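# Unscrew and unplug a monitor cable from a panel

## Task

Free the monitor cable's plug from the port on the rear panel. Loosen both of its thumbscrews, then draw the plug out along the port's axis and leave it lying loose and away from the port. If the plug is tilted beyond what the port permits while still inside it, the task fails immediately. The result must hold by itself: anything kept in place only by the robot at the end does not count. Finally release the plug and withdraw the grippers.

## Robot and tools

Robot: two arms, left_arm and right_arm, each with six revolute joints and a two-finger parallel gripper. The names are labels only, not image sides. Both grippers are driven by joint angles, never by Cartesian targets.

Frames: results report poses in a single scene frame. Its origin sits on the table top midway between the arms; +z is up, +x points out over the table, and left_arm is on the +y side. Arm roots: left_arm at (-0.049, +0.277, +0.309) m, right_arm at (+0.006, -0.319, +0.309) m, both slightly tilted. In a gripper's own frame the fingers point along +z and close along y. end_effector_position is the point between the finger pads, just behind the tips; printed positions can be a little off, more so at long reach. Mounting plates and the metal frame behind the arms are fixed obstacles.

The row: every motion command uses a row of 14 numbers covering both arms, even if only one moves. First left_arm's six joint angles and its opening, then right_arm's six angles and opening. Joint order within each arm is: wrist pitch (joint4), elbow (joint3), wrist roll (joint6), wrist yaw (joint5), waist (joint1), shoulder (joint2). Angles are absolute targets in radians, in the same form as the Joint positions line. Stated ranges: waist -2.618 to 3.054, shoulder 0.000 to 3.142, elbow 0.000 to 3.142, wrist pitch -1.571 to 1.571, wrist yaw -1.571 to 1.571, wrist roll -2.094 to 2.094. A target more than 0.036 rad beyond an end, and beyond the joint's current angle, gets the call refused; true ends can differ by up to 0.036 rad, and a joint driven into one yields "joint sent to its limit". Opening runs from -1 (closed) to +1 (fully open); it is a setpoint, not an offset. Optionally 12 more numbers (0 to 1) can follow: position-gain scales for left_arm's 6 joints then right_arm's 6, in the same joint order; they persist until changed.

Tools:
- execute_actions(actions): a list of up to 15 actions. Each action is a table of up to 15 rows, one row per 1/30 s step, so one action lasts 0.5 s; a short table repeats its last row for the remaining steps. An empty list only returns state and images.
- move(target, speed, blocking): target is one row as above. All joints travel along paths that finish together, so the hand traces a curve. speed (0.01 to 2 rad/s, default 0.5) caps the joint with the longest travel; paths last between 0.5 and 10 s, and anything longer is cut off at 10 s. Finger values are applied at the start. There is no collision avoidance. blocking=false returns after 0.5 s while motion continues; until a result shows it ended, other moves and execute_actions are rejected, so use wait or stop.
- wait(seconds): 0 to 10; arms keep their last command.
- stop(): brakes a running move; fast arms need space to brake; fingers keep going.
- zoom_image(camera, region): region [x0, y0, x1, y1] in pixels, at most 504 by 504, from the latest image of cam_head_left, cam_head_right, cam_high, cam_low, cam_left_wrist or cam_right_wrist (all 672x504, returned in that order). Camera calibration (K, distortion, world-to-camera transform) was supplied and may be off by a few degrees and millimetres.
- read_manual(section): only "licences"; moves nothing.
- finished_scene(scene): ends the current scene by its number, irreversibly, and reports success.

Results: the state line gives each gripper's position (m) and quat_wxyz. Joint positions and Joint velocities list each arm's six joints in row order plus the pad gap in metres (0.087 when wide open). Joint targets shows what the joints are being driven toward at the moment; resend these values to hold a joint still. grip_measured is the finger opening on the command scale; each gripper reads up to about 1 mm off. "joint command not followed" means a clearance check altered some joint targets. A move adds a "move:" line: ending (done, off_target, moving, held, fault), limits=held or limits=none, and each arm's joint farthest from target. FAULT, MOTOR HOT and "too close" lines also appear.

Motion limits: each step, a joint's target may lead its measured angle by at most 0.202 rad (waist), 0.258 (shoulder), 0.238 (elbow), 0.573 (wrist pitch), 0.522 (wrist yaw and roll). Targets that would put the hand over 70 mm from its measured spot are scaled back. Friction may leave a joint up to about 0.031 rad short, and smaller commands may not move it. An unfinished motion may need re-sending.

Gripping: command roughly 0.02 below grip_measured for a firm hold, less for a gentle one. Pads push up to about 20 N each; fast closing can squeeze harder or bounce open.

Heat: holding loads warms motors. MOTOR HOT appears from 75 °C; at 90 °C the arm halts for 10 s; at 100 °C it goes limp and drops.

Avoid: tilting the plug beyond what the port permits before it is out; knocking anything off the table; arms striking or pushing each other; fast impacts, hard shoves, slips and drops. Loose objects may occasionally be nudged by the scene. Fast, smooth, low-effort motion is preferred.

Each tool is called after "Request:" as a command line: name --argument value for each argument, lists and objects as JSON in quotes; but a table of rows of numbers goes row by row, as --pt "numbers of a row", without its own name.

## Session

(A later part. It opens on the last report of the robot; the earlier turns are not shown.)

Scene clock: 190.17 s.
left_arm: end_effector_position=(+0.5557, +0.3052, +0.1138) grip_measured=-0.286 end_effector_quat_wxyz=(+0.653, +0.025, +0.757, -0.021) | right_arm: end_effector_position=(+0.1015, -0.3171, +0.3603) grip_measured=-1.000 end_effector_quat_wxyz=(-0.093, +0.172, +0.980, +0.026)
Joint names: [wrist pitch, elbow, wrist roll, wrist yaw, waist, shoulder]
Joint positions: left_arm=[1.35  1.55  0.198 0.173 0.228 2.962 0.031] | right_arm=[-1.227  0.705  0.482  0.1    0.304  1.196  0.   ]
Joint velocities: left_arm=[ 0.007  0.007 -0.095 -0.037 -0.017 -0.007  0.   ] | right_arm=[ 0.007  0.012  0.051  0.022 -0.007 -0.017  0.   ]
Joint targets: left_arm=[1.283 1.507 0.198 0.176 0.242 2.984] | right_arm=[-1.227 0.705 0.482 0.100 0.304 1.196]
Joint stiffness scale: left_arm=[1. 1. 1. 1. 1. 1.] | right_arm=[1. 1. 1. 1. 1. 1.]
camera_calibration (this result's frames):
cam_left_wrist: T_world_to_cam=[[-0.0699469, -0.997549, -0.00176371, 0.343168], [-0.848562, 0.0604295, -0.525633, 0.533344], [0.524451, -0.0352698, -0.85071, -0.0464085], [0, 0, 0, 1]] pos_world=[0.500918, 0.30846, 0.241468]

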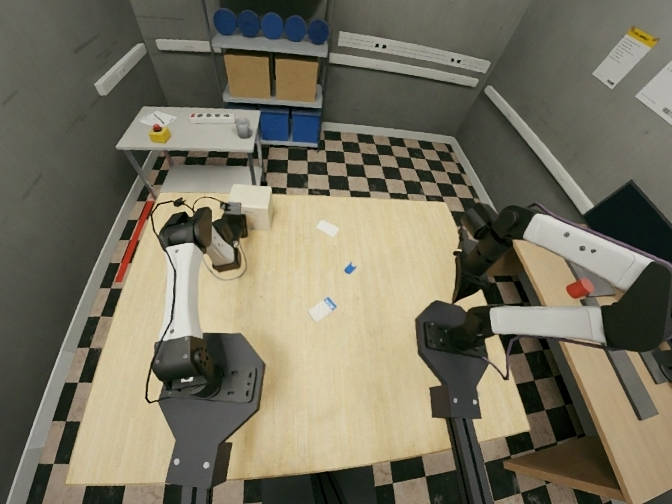

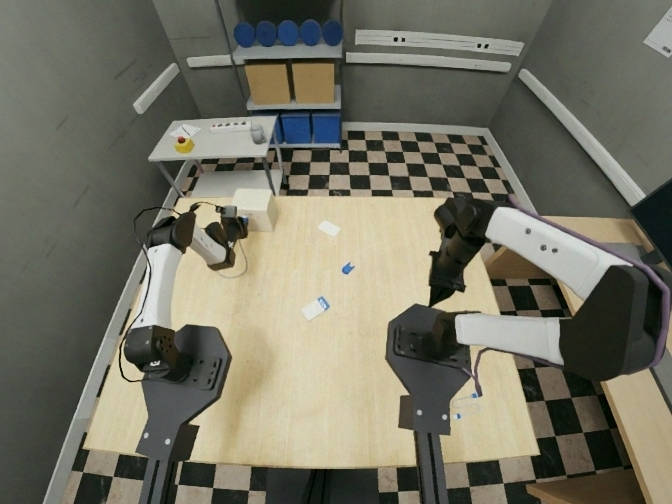

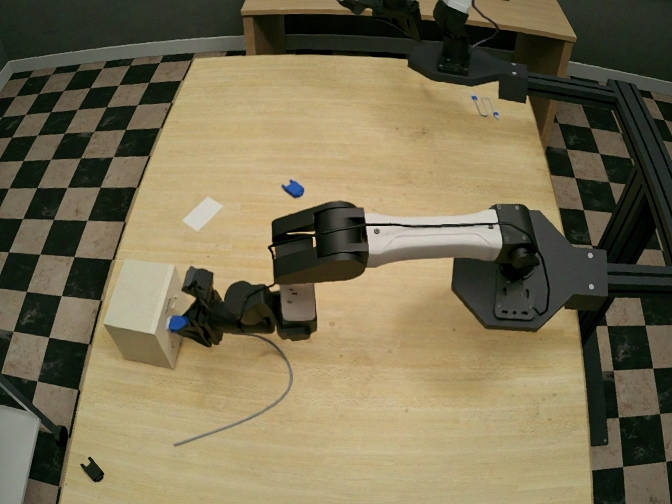

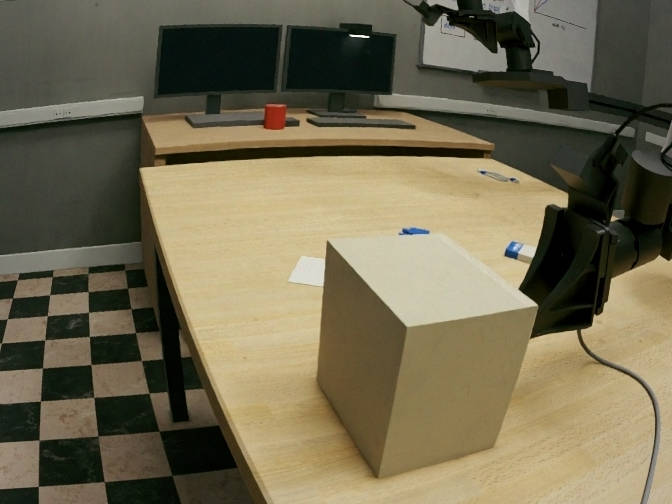

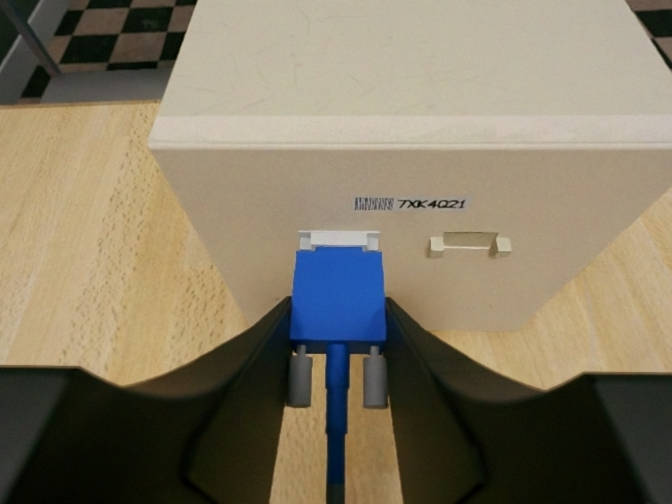

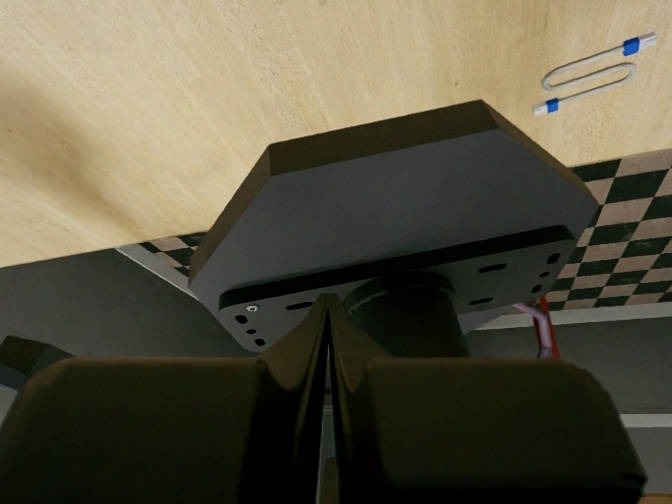

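Request:
execute_actions --actions '[[[1.30,1.51,0.198,0.18,0.242,2.976,-0.33,-1.227,0.705,0.482,0.1,0.304,1.196,-1],[1.315,1.51,0.198,0.18,0.242,2.97,-0.33,-1.227,0.705,0.482,0.1,0.304,1.196,-1],[1.325,1.51,0.198,0.18,0.242,2.966,-0.33,-1.227,0.705,0.482,0.1,0.304,1.196,-1],[1.33,1.507,0.198,0.18,0.243,2.964,-0.33,-1.227,0.705,0.482,0.1,0.304,1.196,-1],[1.333,1.504,0.198,0.18,0.243,2.963,-0.33,-1.227,0.705,0.482,0.1,0.304,1.196,-1],[1.336,1.501,0.198,0.18,0.243,2.962,-0.33,-1.227,0.705,0.482,0.1,0.304,1.196,-1],[1.339,1.498,0.198,0.18,0.244,2.961,-0.33,-1.227,0.705,0.482,0.1,0.304,1.196,-1]]]'

Scene clock: 191.30 s.
left_arm: end_effector_position=(+0.5444, +0.3065, +0.1038) grip_measured=-0.286 end_effector_quat_wxyz=(+0.639, +0.023, +0.769, -0.022) | right_arm: end_effector_position=(+0.1015, -0.3171, +0.3603) grip_measured=-1.000 end_effector_quat_wxyz=(-0.093, +0.172, +0.980, +0.026)
Joint names: [wrist pitch, elbow, wrist roll, wrist yaw, waist, shoulder]
Joint positions: left_arm=[1.347 1.513 0.198 0.173 0.235 2.957 0.031] | right_arm=[-1.227  0.705  0.482  0.1    0.304  1.196  0.   ]
Joint velocities: left_arm=[ 0.022 -0.002 -0.007 -0.007 -0.002 -0.017  0.001] | right_arm=[-0.007  0.002 -0.007  0.007  0.007  0.002  0.   ]
Joint targets: left_arm=[1.339 1.498 0.198 0.180 0.244 2.961] | right_arm=[-1.227 0.705 0.482 0.100 0.304 1.196]
Joint stiffness scale: left_arm=[1. 1. 1. 1. 1. 1.] | right_arm=[1. 1. 1. 1. 1. 1.]
camera_calibration (this result's frames):
cam_left_wrist: T_world_to_cam=[[-0.0687674, -0.99762, 0.0051318, 0.342284], [-0.867339, 0.0572438, -0.494414, 0.526308], [0.492943, -0.0384506, -0.869211, -0.0289325], [0, 0, 0, 1]] pos_world=[0.494288, 0.310229, 0.233309]

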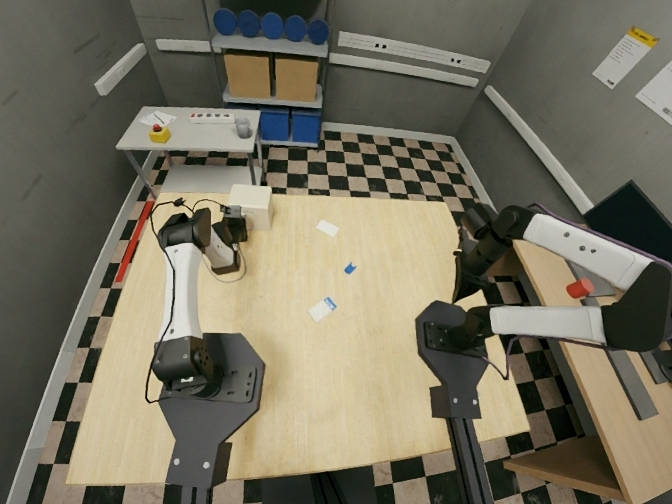

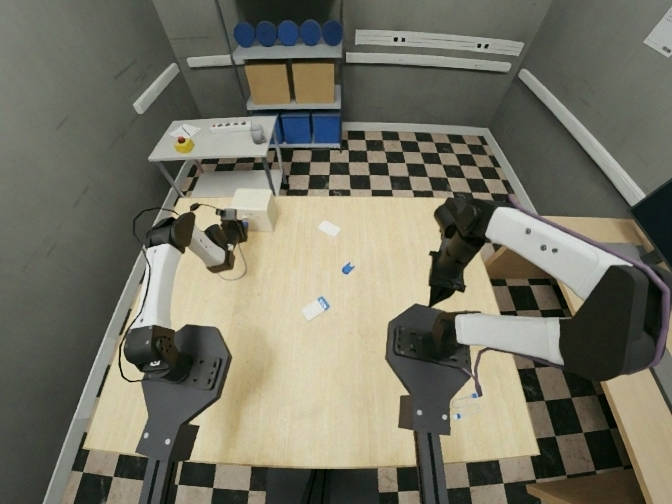

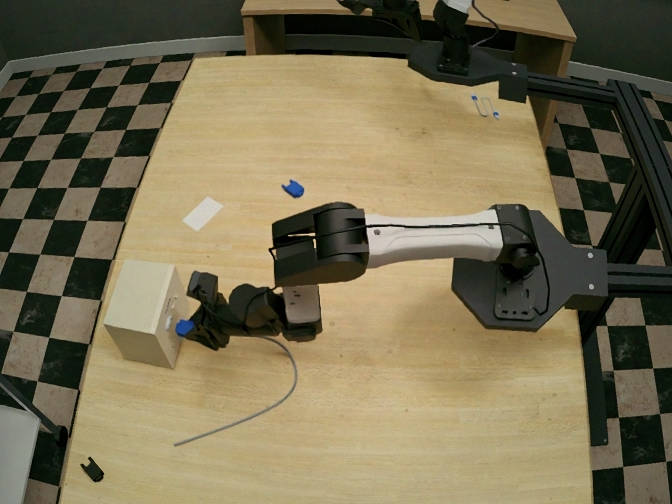

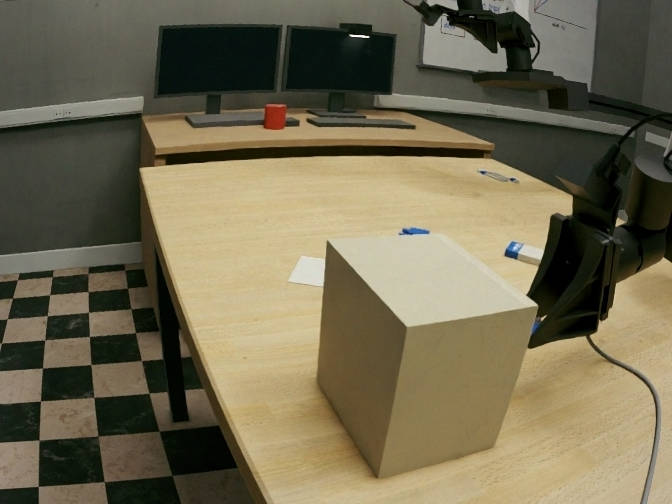

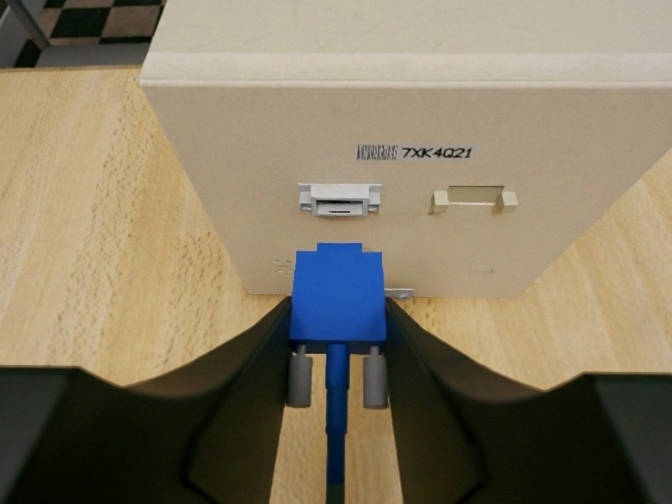

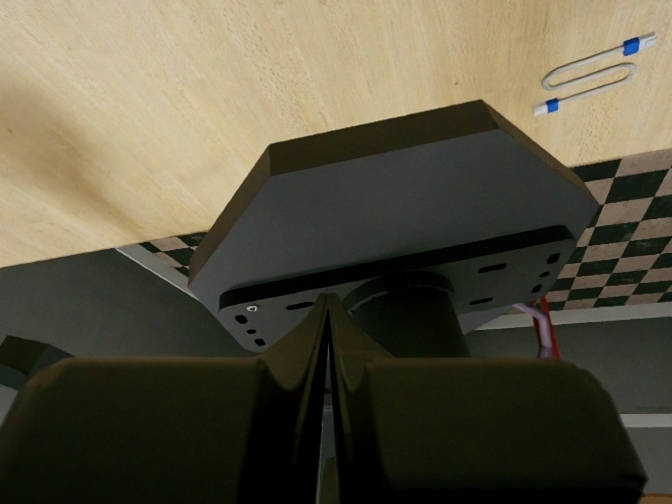

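Request:
move --target '[1.39,1.505,0.198,0.18,0.24,3.138,-0.33,-1.227,0.705,0.482,0.1,0.304,1.196,-1]' --speed 0.15

Scene clock: 193.30 s.
left_arm: end_effector_position=(+0.4917, +0.2856, +0.0259) grip_measured=-0.286 end_effector_quat_wxyz=(+0.588, +0.024, +0.807, -0.038) | right_arm: end_effector_position=(+0.1015, -0.3171, +0.3603) grip_measured=-1.000 end_effector_quat_wxyz=(-0.093, +0.172, +0.980, +0.026)
Joint names: [wrist pitch, elbow, wrist roll, wrist yaw, waist, shoulder]
Joint positions: left_arm=[1.377 1.513 0.198 0.173 0.235 3.118 0.031] | right_arm=[-1.227  0.705  0.482  0.1    0.304  1.196  0.   ]
Joint velocities: left_arm=[ 0.051 -0.007  0.051 -0.037  0.007 -0.002 -0.001] | right_arm=[-0.066 -0.007  0.051  0.066 -0.002  0.002  0.   ]
Joint targets: left_arm=[1.390 1.505 0.198 0.180 0.240 3.131] | right_arm=[-1.227 0.705 0.482 0.100 0.304 1.196]
Joint stiffness scale: left_arm=[1. 1. 1. 1. 1. 1.] | right_arm=[1. 1. 1. 1. 1. 1.]
joint sent to its limit (left arm) — the command would take the shoulder past its upper limit, so that joint was sent only as far as its limit.
move: done; limits=none; left_arm: farthest joint: the shoulder, 0.020 radians from its target (0.181 radians at the start); right_arm: farthest joint: the waist, 0.000 radians from its target (0.000 radians at the start)
camera_calibration (this result's frames):
cam_left_wrist: T_world_to_cam=[[-0.0878034, -0.99556, 0.0339114, 0.326295], [-0.92211, 0.068353, -0.380841, 0.464144], [0.376833, -0.0647093, -0.924018, -0.00547664], [0, 0, 0, 1]] pos_world=[0.458706, 0.292766, 0.16064]

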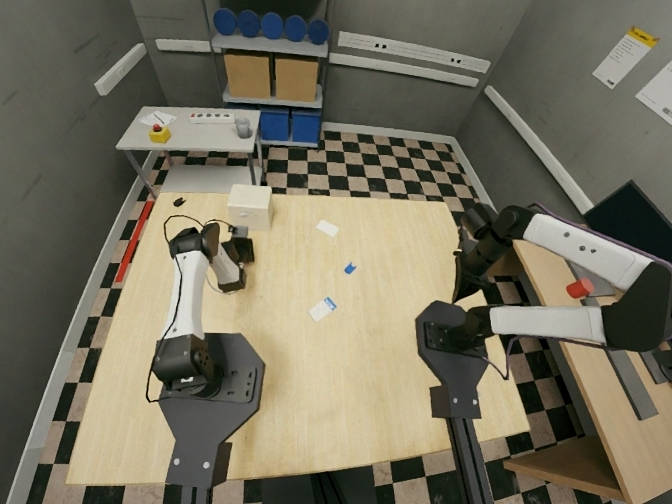

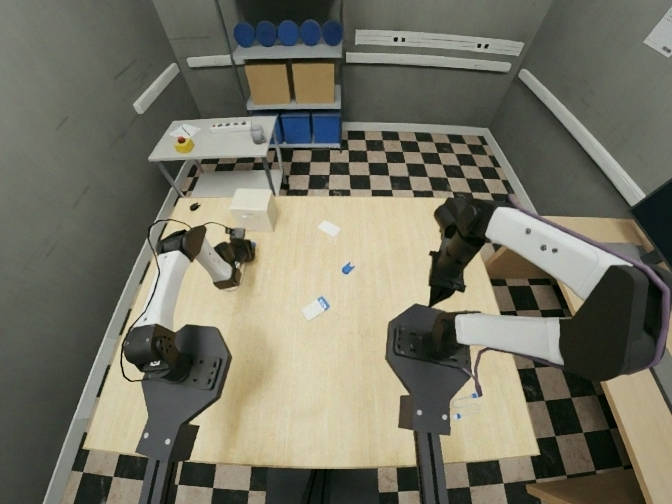

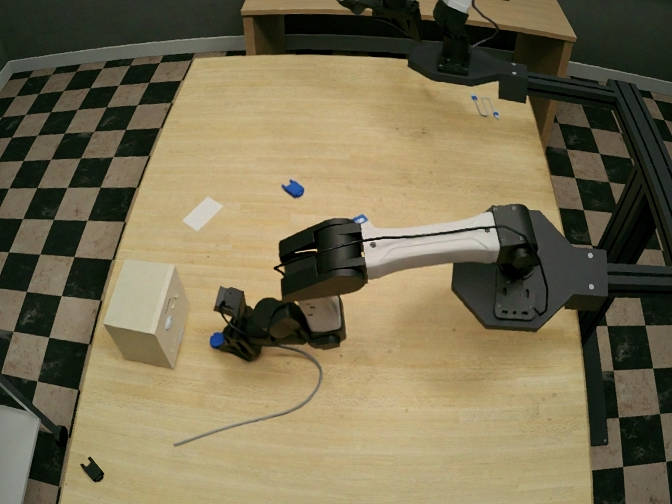

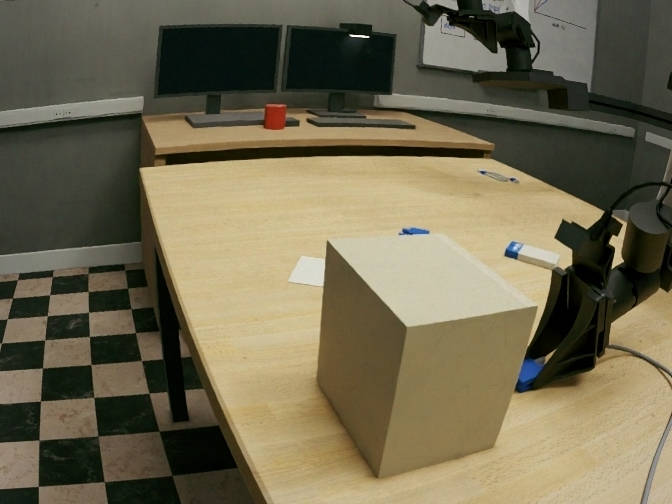

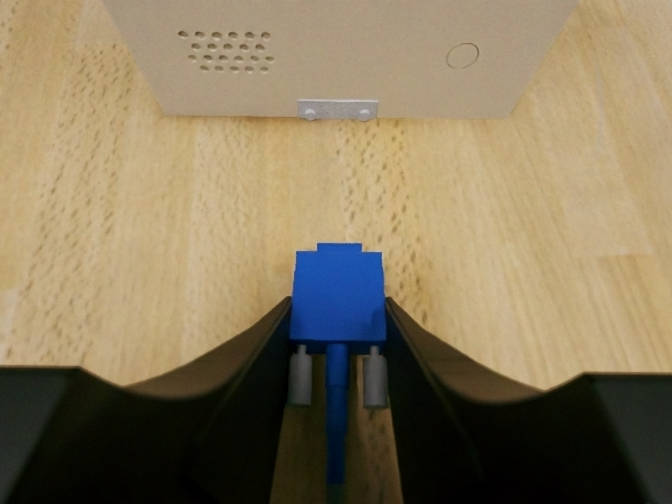

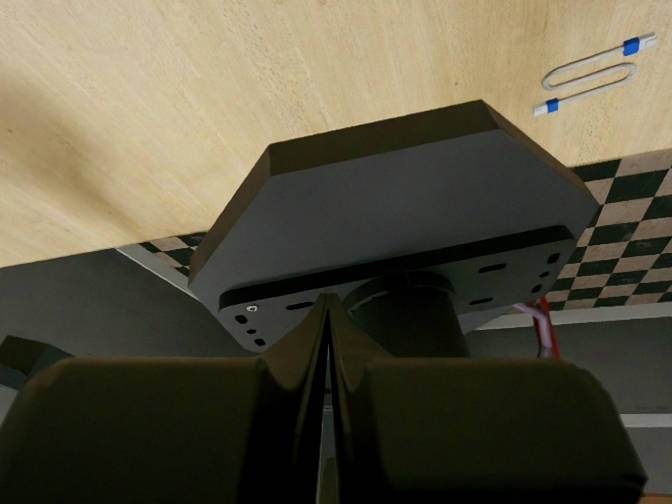

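Lower with soft q4, release, retreat.

Request:
execute_actions --actions '[[[1.365,1.505,0.198,0.18,0.24,3.125,-0.33,-1.227,0.705,0.482,0.1,0.304,1.196,-1],[1.36,1.505,0.198,0.18,0.24,3.125,-0.33,-1.227,0.705,0.482,0.1,0.304,1.196,-1],[1.355,1.505,0.198,0.18,0.24,3.125,-0.33,-1.227,0.705,0.482,0.1,0.304,1.196,-1],[1.35,1.505,0.198,0.18,0.24,3.125,-0.33,-1.227,0.705,0.482,0.1,0.304,1.196,-1],[1.345,1.505,0.198,0.18,0.24,3.125,-0.33,-1.227,0.705,0.482,0.1,0.304,1.196,-1],[1.34,1.505,0.198,0.18,0.24,3.125,-0.33,-1.227,0.705,0.482,0.1,0.304,1.196,-1],[1.335,1.505,0.198,0.18,0.24,3.125,-0.33,-1.227,0.705,0.482,0.1,0.304,1.196,-1],[1.33,1.505,0.198,0.18,0.24,3.125,-0.33,-1.227,0.705,0.482,0.1,0.304,1.196,-1],[1.325,1.505,0.198,0.18,0.24,3.125,-0.33,-1.227,0.705,0.482,0.1,0.304,1.196,-1],[1.32,1.505,0.198,0.18,0.24,3.125,-0.33,-1.227,0.705,0.482,0.1,0.304,1.196,-1]],[[1.32,1.505,0.198,0.18,0.24,3.125,-0.28,-1.227,0.705,0.482,0.1,0.304,1.196,-1],[1.32,1.505,0.198,0.18,0.24,3.125,-0.27,-1.227,0.705,0.482,0.1,0.304,1.196,-1],[1.32,1.505,0.198,0.18,0.24,3.125,-0.25,-1.227,0.705,0.482,0.1,0.304,1.196,-1],[1.33,1.505,0.198,0.18,0.24,3.125,-0.2,-1.227,0.705,0.482,0.1,0.304,1.196,-1],[1.33,1.505,0.198,0.18,0.24,3.125,0.2,-1.227,0.705,0.482,0.1,0.304,1.196,-1]]]'

Request:
move --target '[1.0,1.0,0.198,0.18,0.24,2.4,0.2,-1.227,0.705,0.482,0.1,0.304,1.196,-1]' --speed 0.7

Scene clock: 195.00 s.
left_arm: end_effector_position=(+0.4900, +0.2839, +0.0230) grip_measured=+0.200 end_effector_quat_wxyz=(+0.583, +0.025, +0.811, -0.042) | right_arm: end_effector_position=(+0.1015, -0.3171, +0.3603) grip_measured=-1.000 end_effector_quat_wxyz=(-0.093, +0.172, +0.980, +0.026)
Joint names: [wrist pitch, elbow, wrist roll, wrist yaw, waist, shoulder]
Joint positions: left_arm=[1.362 1.513 0.198 0.179 0.235 3.118 0.052] | right_arm=[-1.227  0.705  0.482  0.1    0.304  1.196  0.   ]
Joint velocities: left_arm=[-0.007 -0.007 -0.037 -0.066 -0.022  0.002  0.001] | right_arm=[ 0.037 -0.007 -0.037 -0.022  0.007  0.002  0.   ]
Joint targets: left_arm=[1.330 1.505 0.198 0.180 0.240 3.125] | right_arm=[-1.227 0.705 0.482 0.100 0.304 1.196]
Joint stiffness scale: left_arm=[1. 1. 1. 1. 1. 1.] | right_arm=[1. 1. 1. 1. 1. 1.]
camera_calibration (this result's frames):
cam_left_wrist: T_world_to_cam=[[-0.094965, -0.994716, 0.0390047, 0.327644], [-0.926434, 0.0739723, -0.369119, 0.461845], [0.364283, -0.0711887, -0.928563, 0.000451122], [0, 0, 0, 1]] pos_world=[0.458819, 0.291782, 0.158115]

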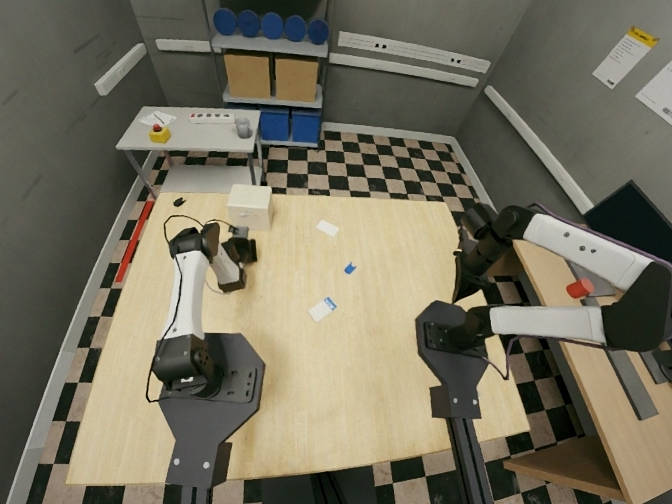

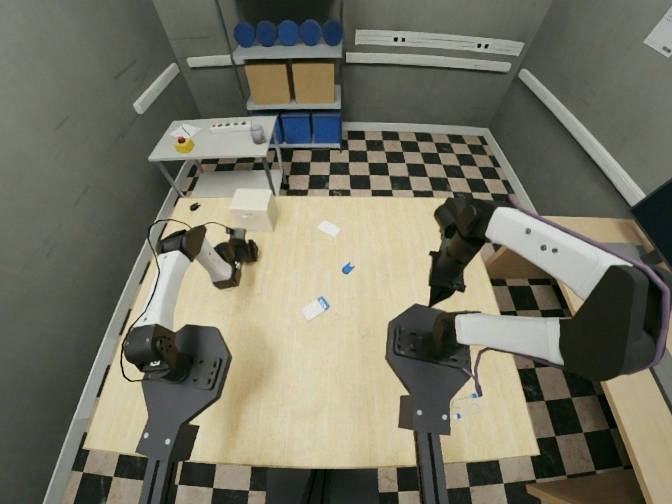

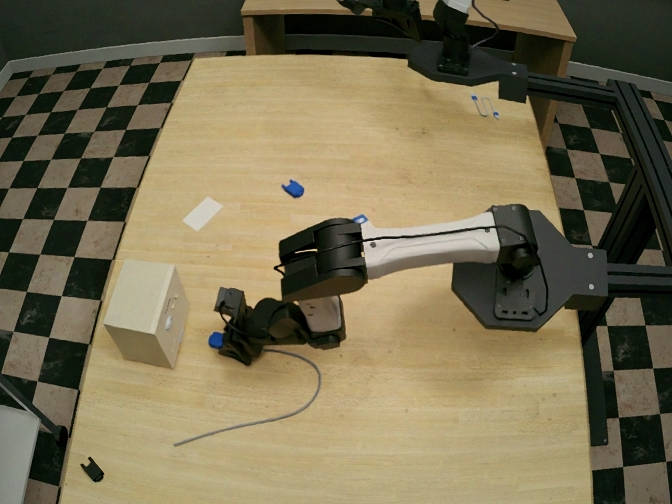

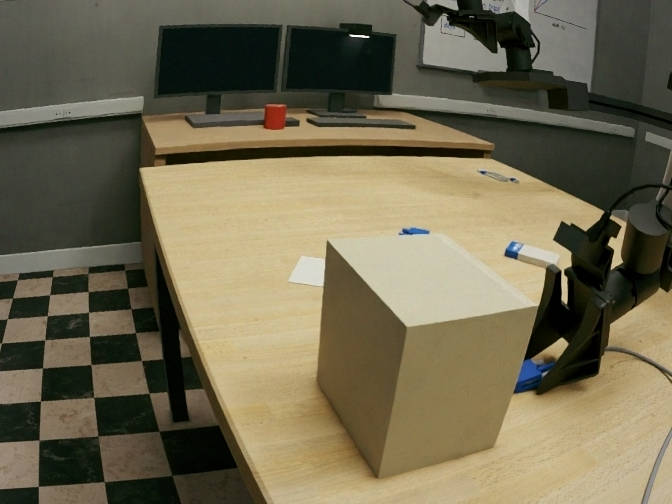

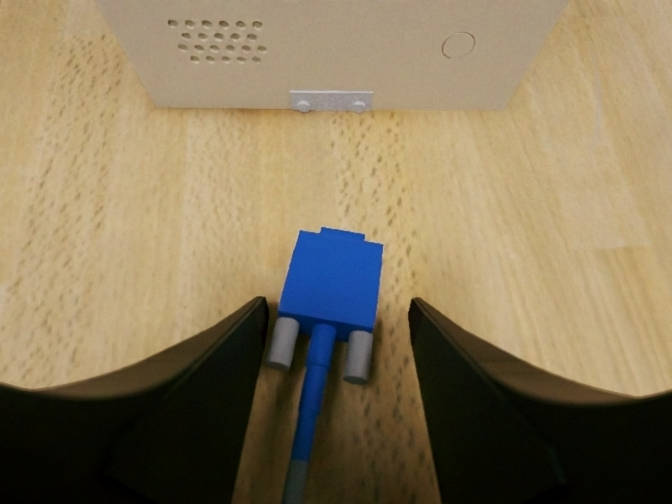

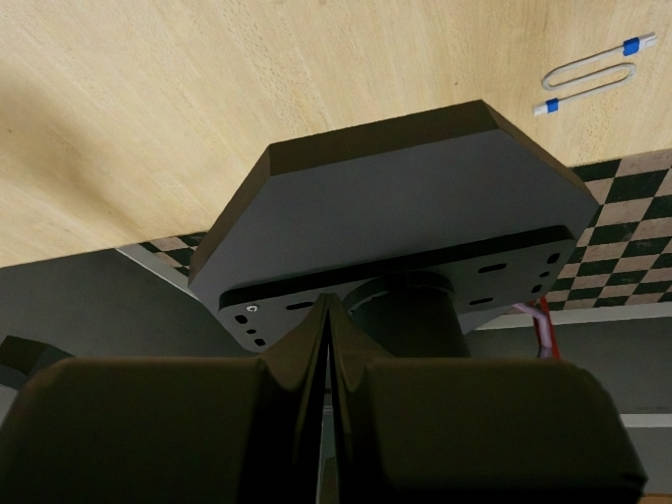

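Scene clock: 196.80 s.
left_arm: end_effector_position=(+0.4765, +0.3092, +0.1852) grip_measured=+0.200 end_effector_quat_wxyz=(+0.534, +0.026, +0.843, -0.056) | right_arm: end_effector_position=(+0.1015, -0.3171, +0.3603) grip_measured=-1.000 end_effector_quat_wxyz=(-0.093, +0.172, +0.980, +0.026)
Joint names: [wrist pitch, elbow, wrist roll, wrist yaw, waist, shoulder]
Joint positions: left_arm=[1.02  1.018 0.198 0.179 0.235 2.402 0.052] | right_arm=[-1.227  0.705  0.482  0.1    0.304  1.196  0.   ]
Joint velocities: left_arm=[-0.081 -0.007  0.007 -0.022  0.002  0.002 -0.   ] | right_arm=[-0.022 -0.002 -0.037  0.022  0.002 -0.002  0.   ]
Joint targets: left_arm=[1.000 1.000 0.198 0.180 0.240 2.400] | right_arm=[-1.227 0.705 0.482 0.100 0.304 1.196]
Joint stiffness scale: left_arm=[1. 1. 1. 1. 1. 1.] | right_arm=[1. 1. 1. 1. 1. 1.]
move: done; limits=none; left_arm: farthest joint: the wrist pitch, 0.020 radians from its target (0.362 radians at the start); right_arm: farthest joint: the waist, 0.000 radians from its target (0.000 radians at the start)
camera_calibration (this result's frames):
cam_left_wrist: T_world_to_cam=[[-0.108371, -0.991773, 0.0681323, 0.345341], [-0.961844, 0.0872872, -0.259301, 0.499752], [0.251221, -0.0936334, -0.96339, 0.225102], [0, 0, 0, 1]] pos_world=[0.461558, 0.319956, 0.322918]

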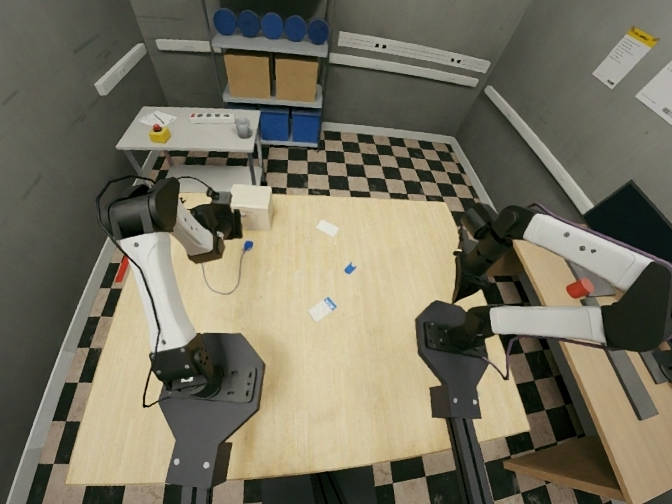

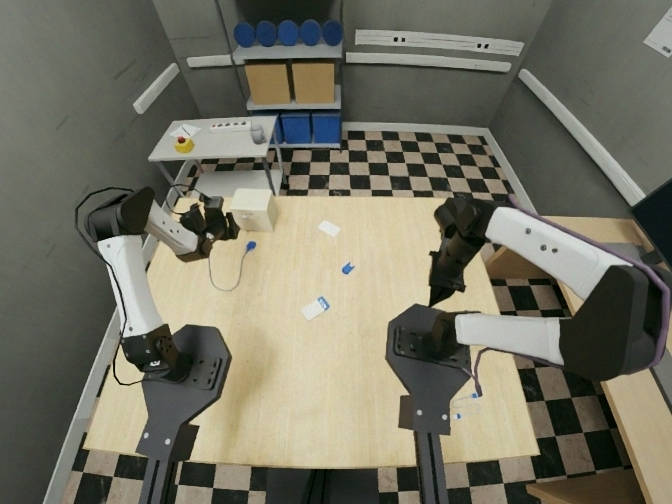

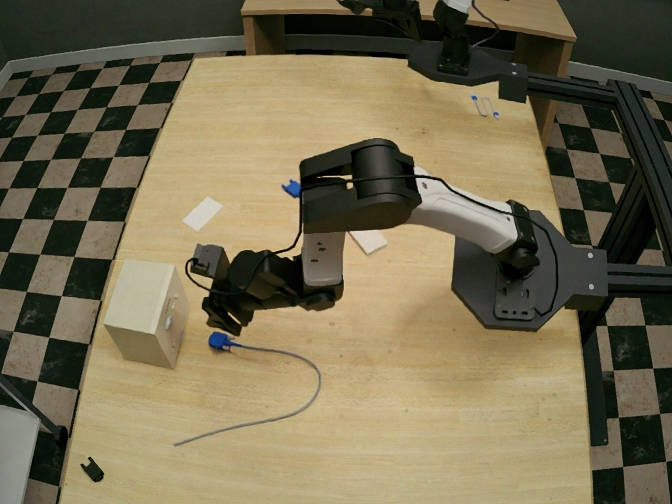

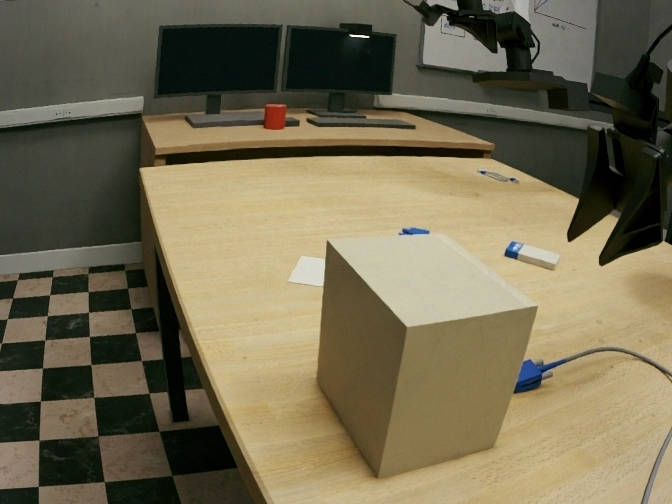

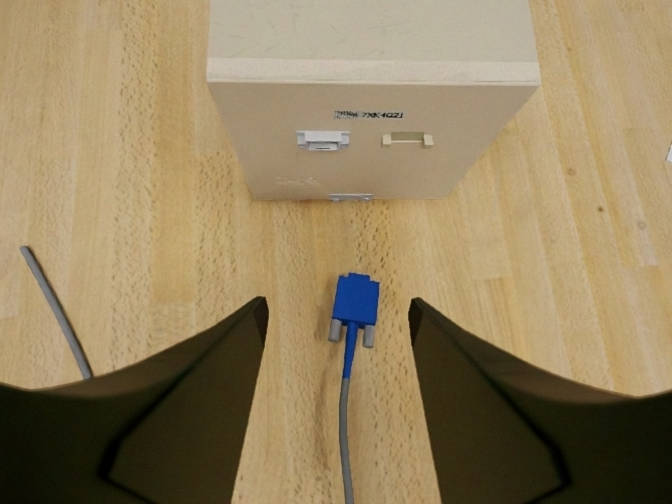

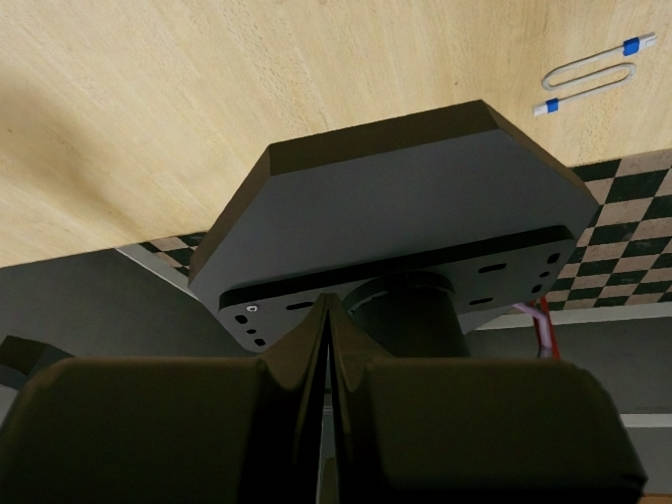

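Request:
finished_scene --scene 1

The scene is finished: the task was done.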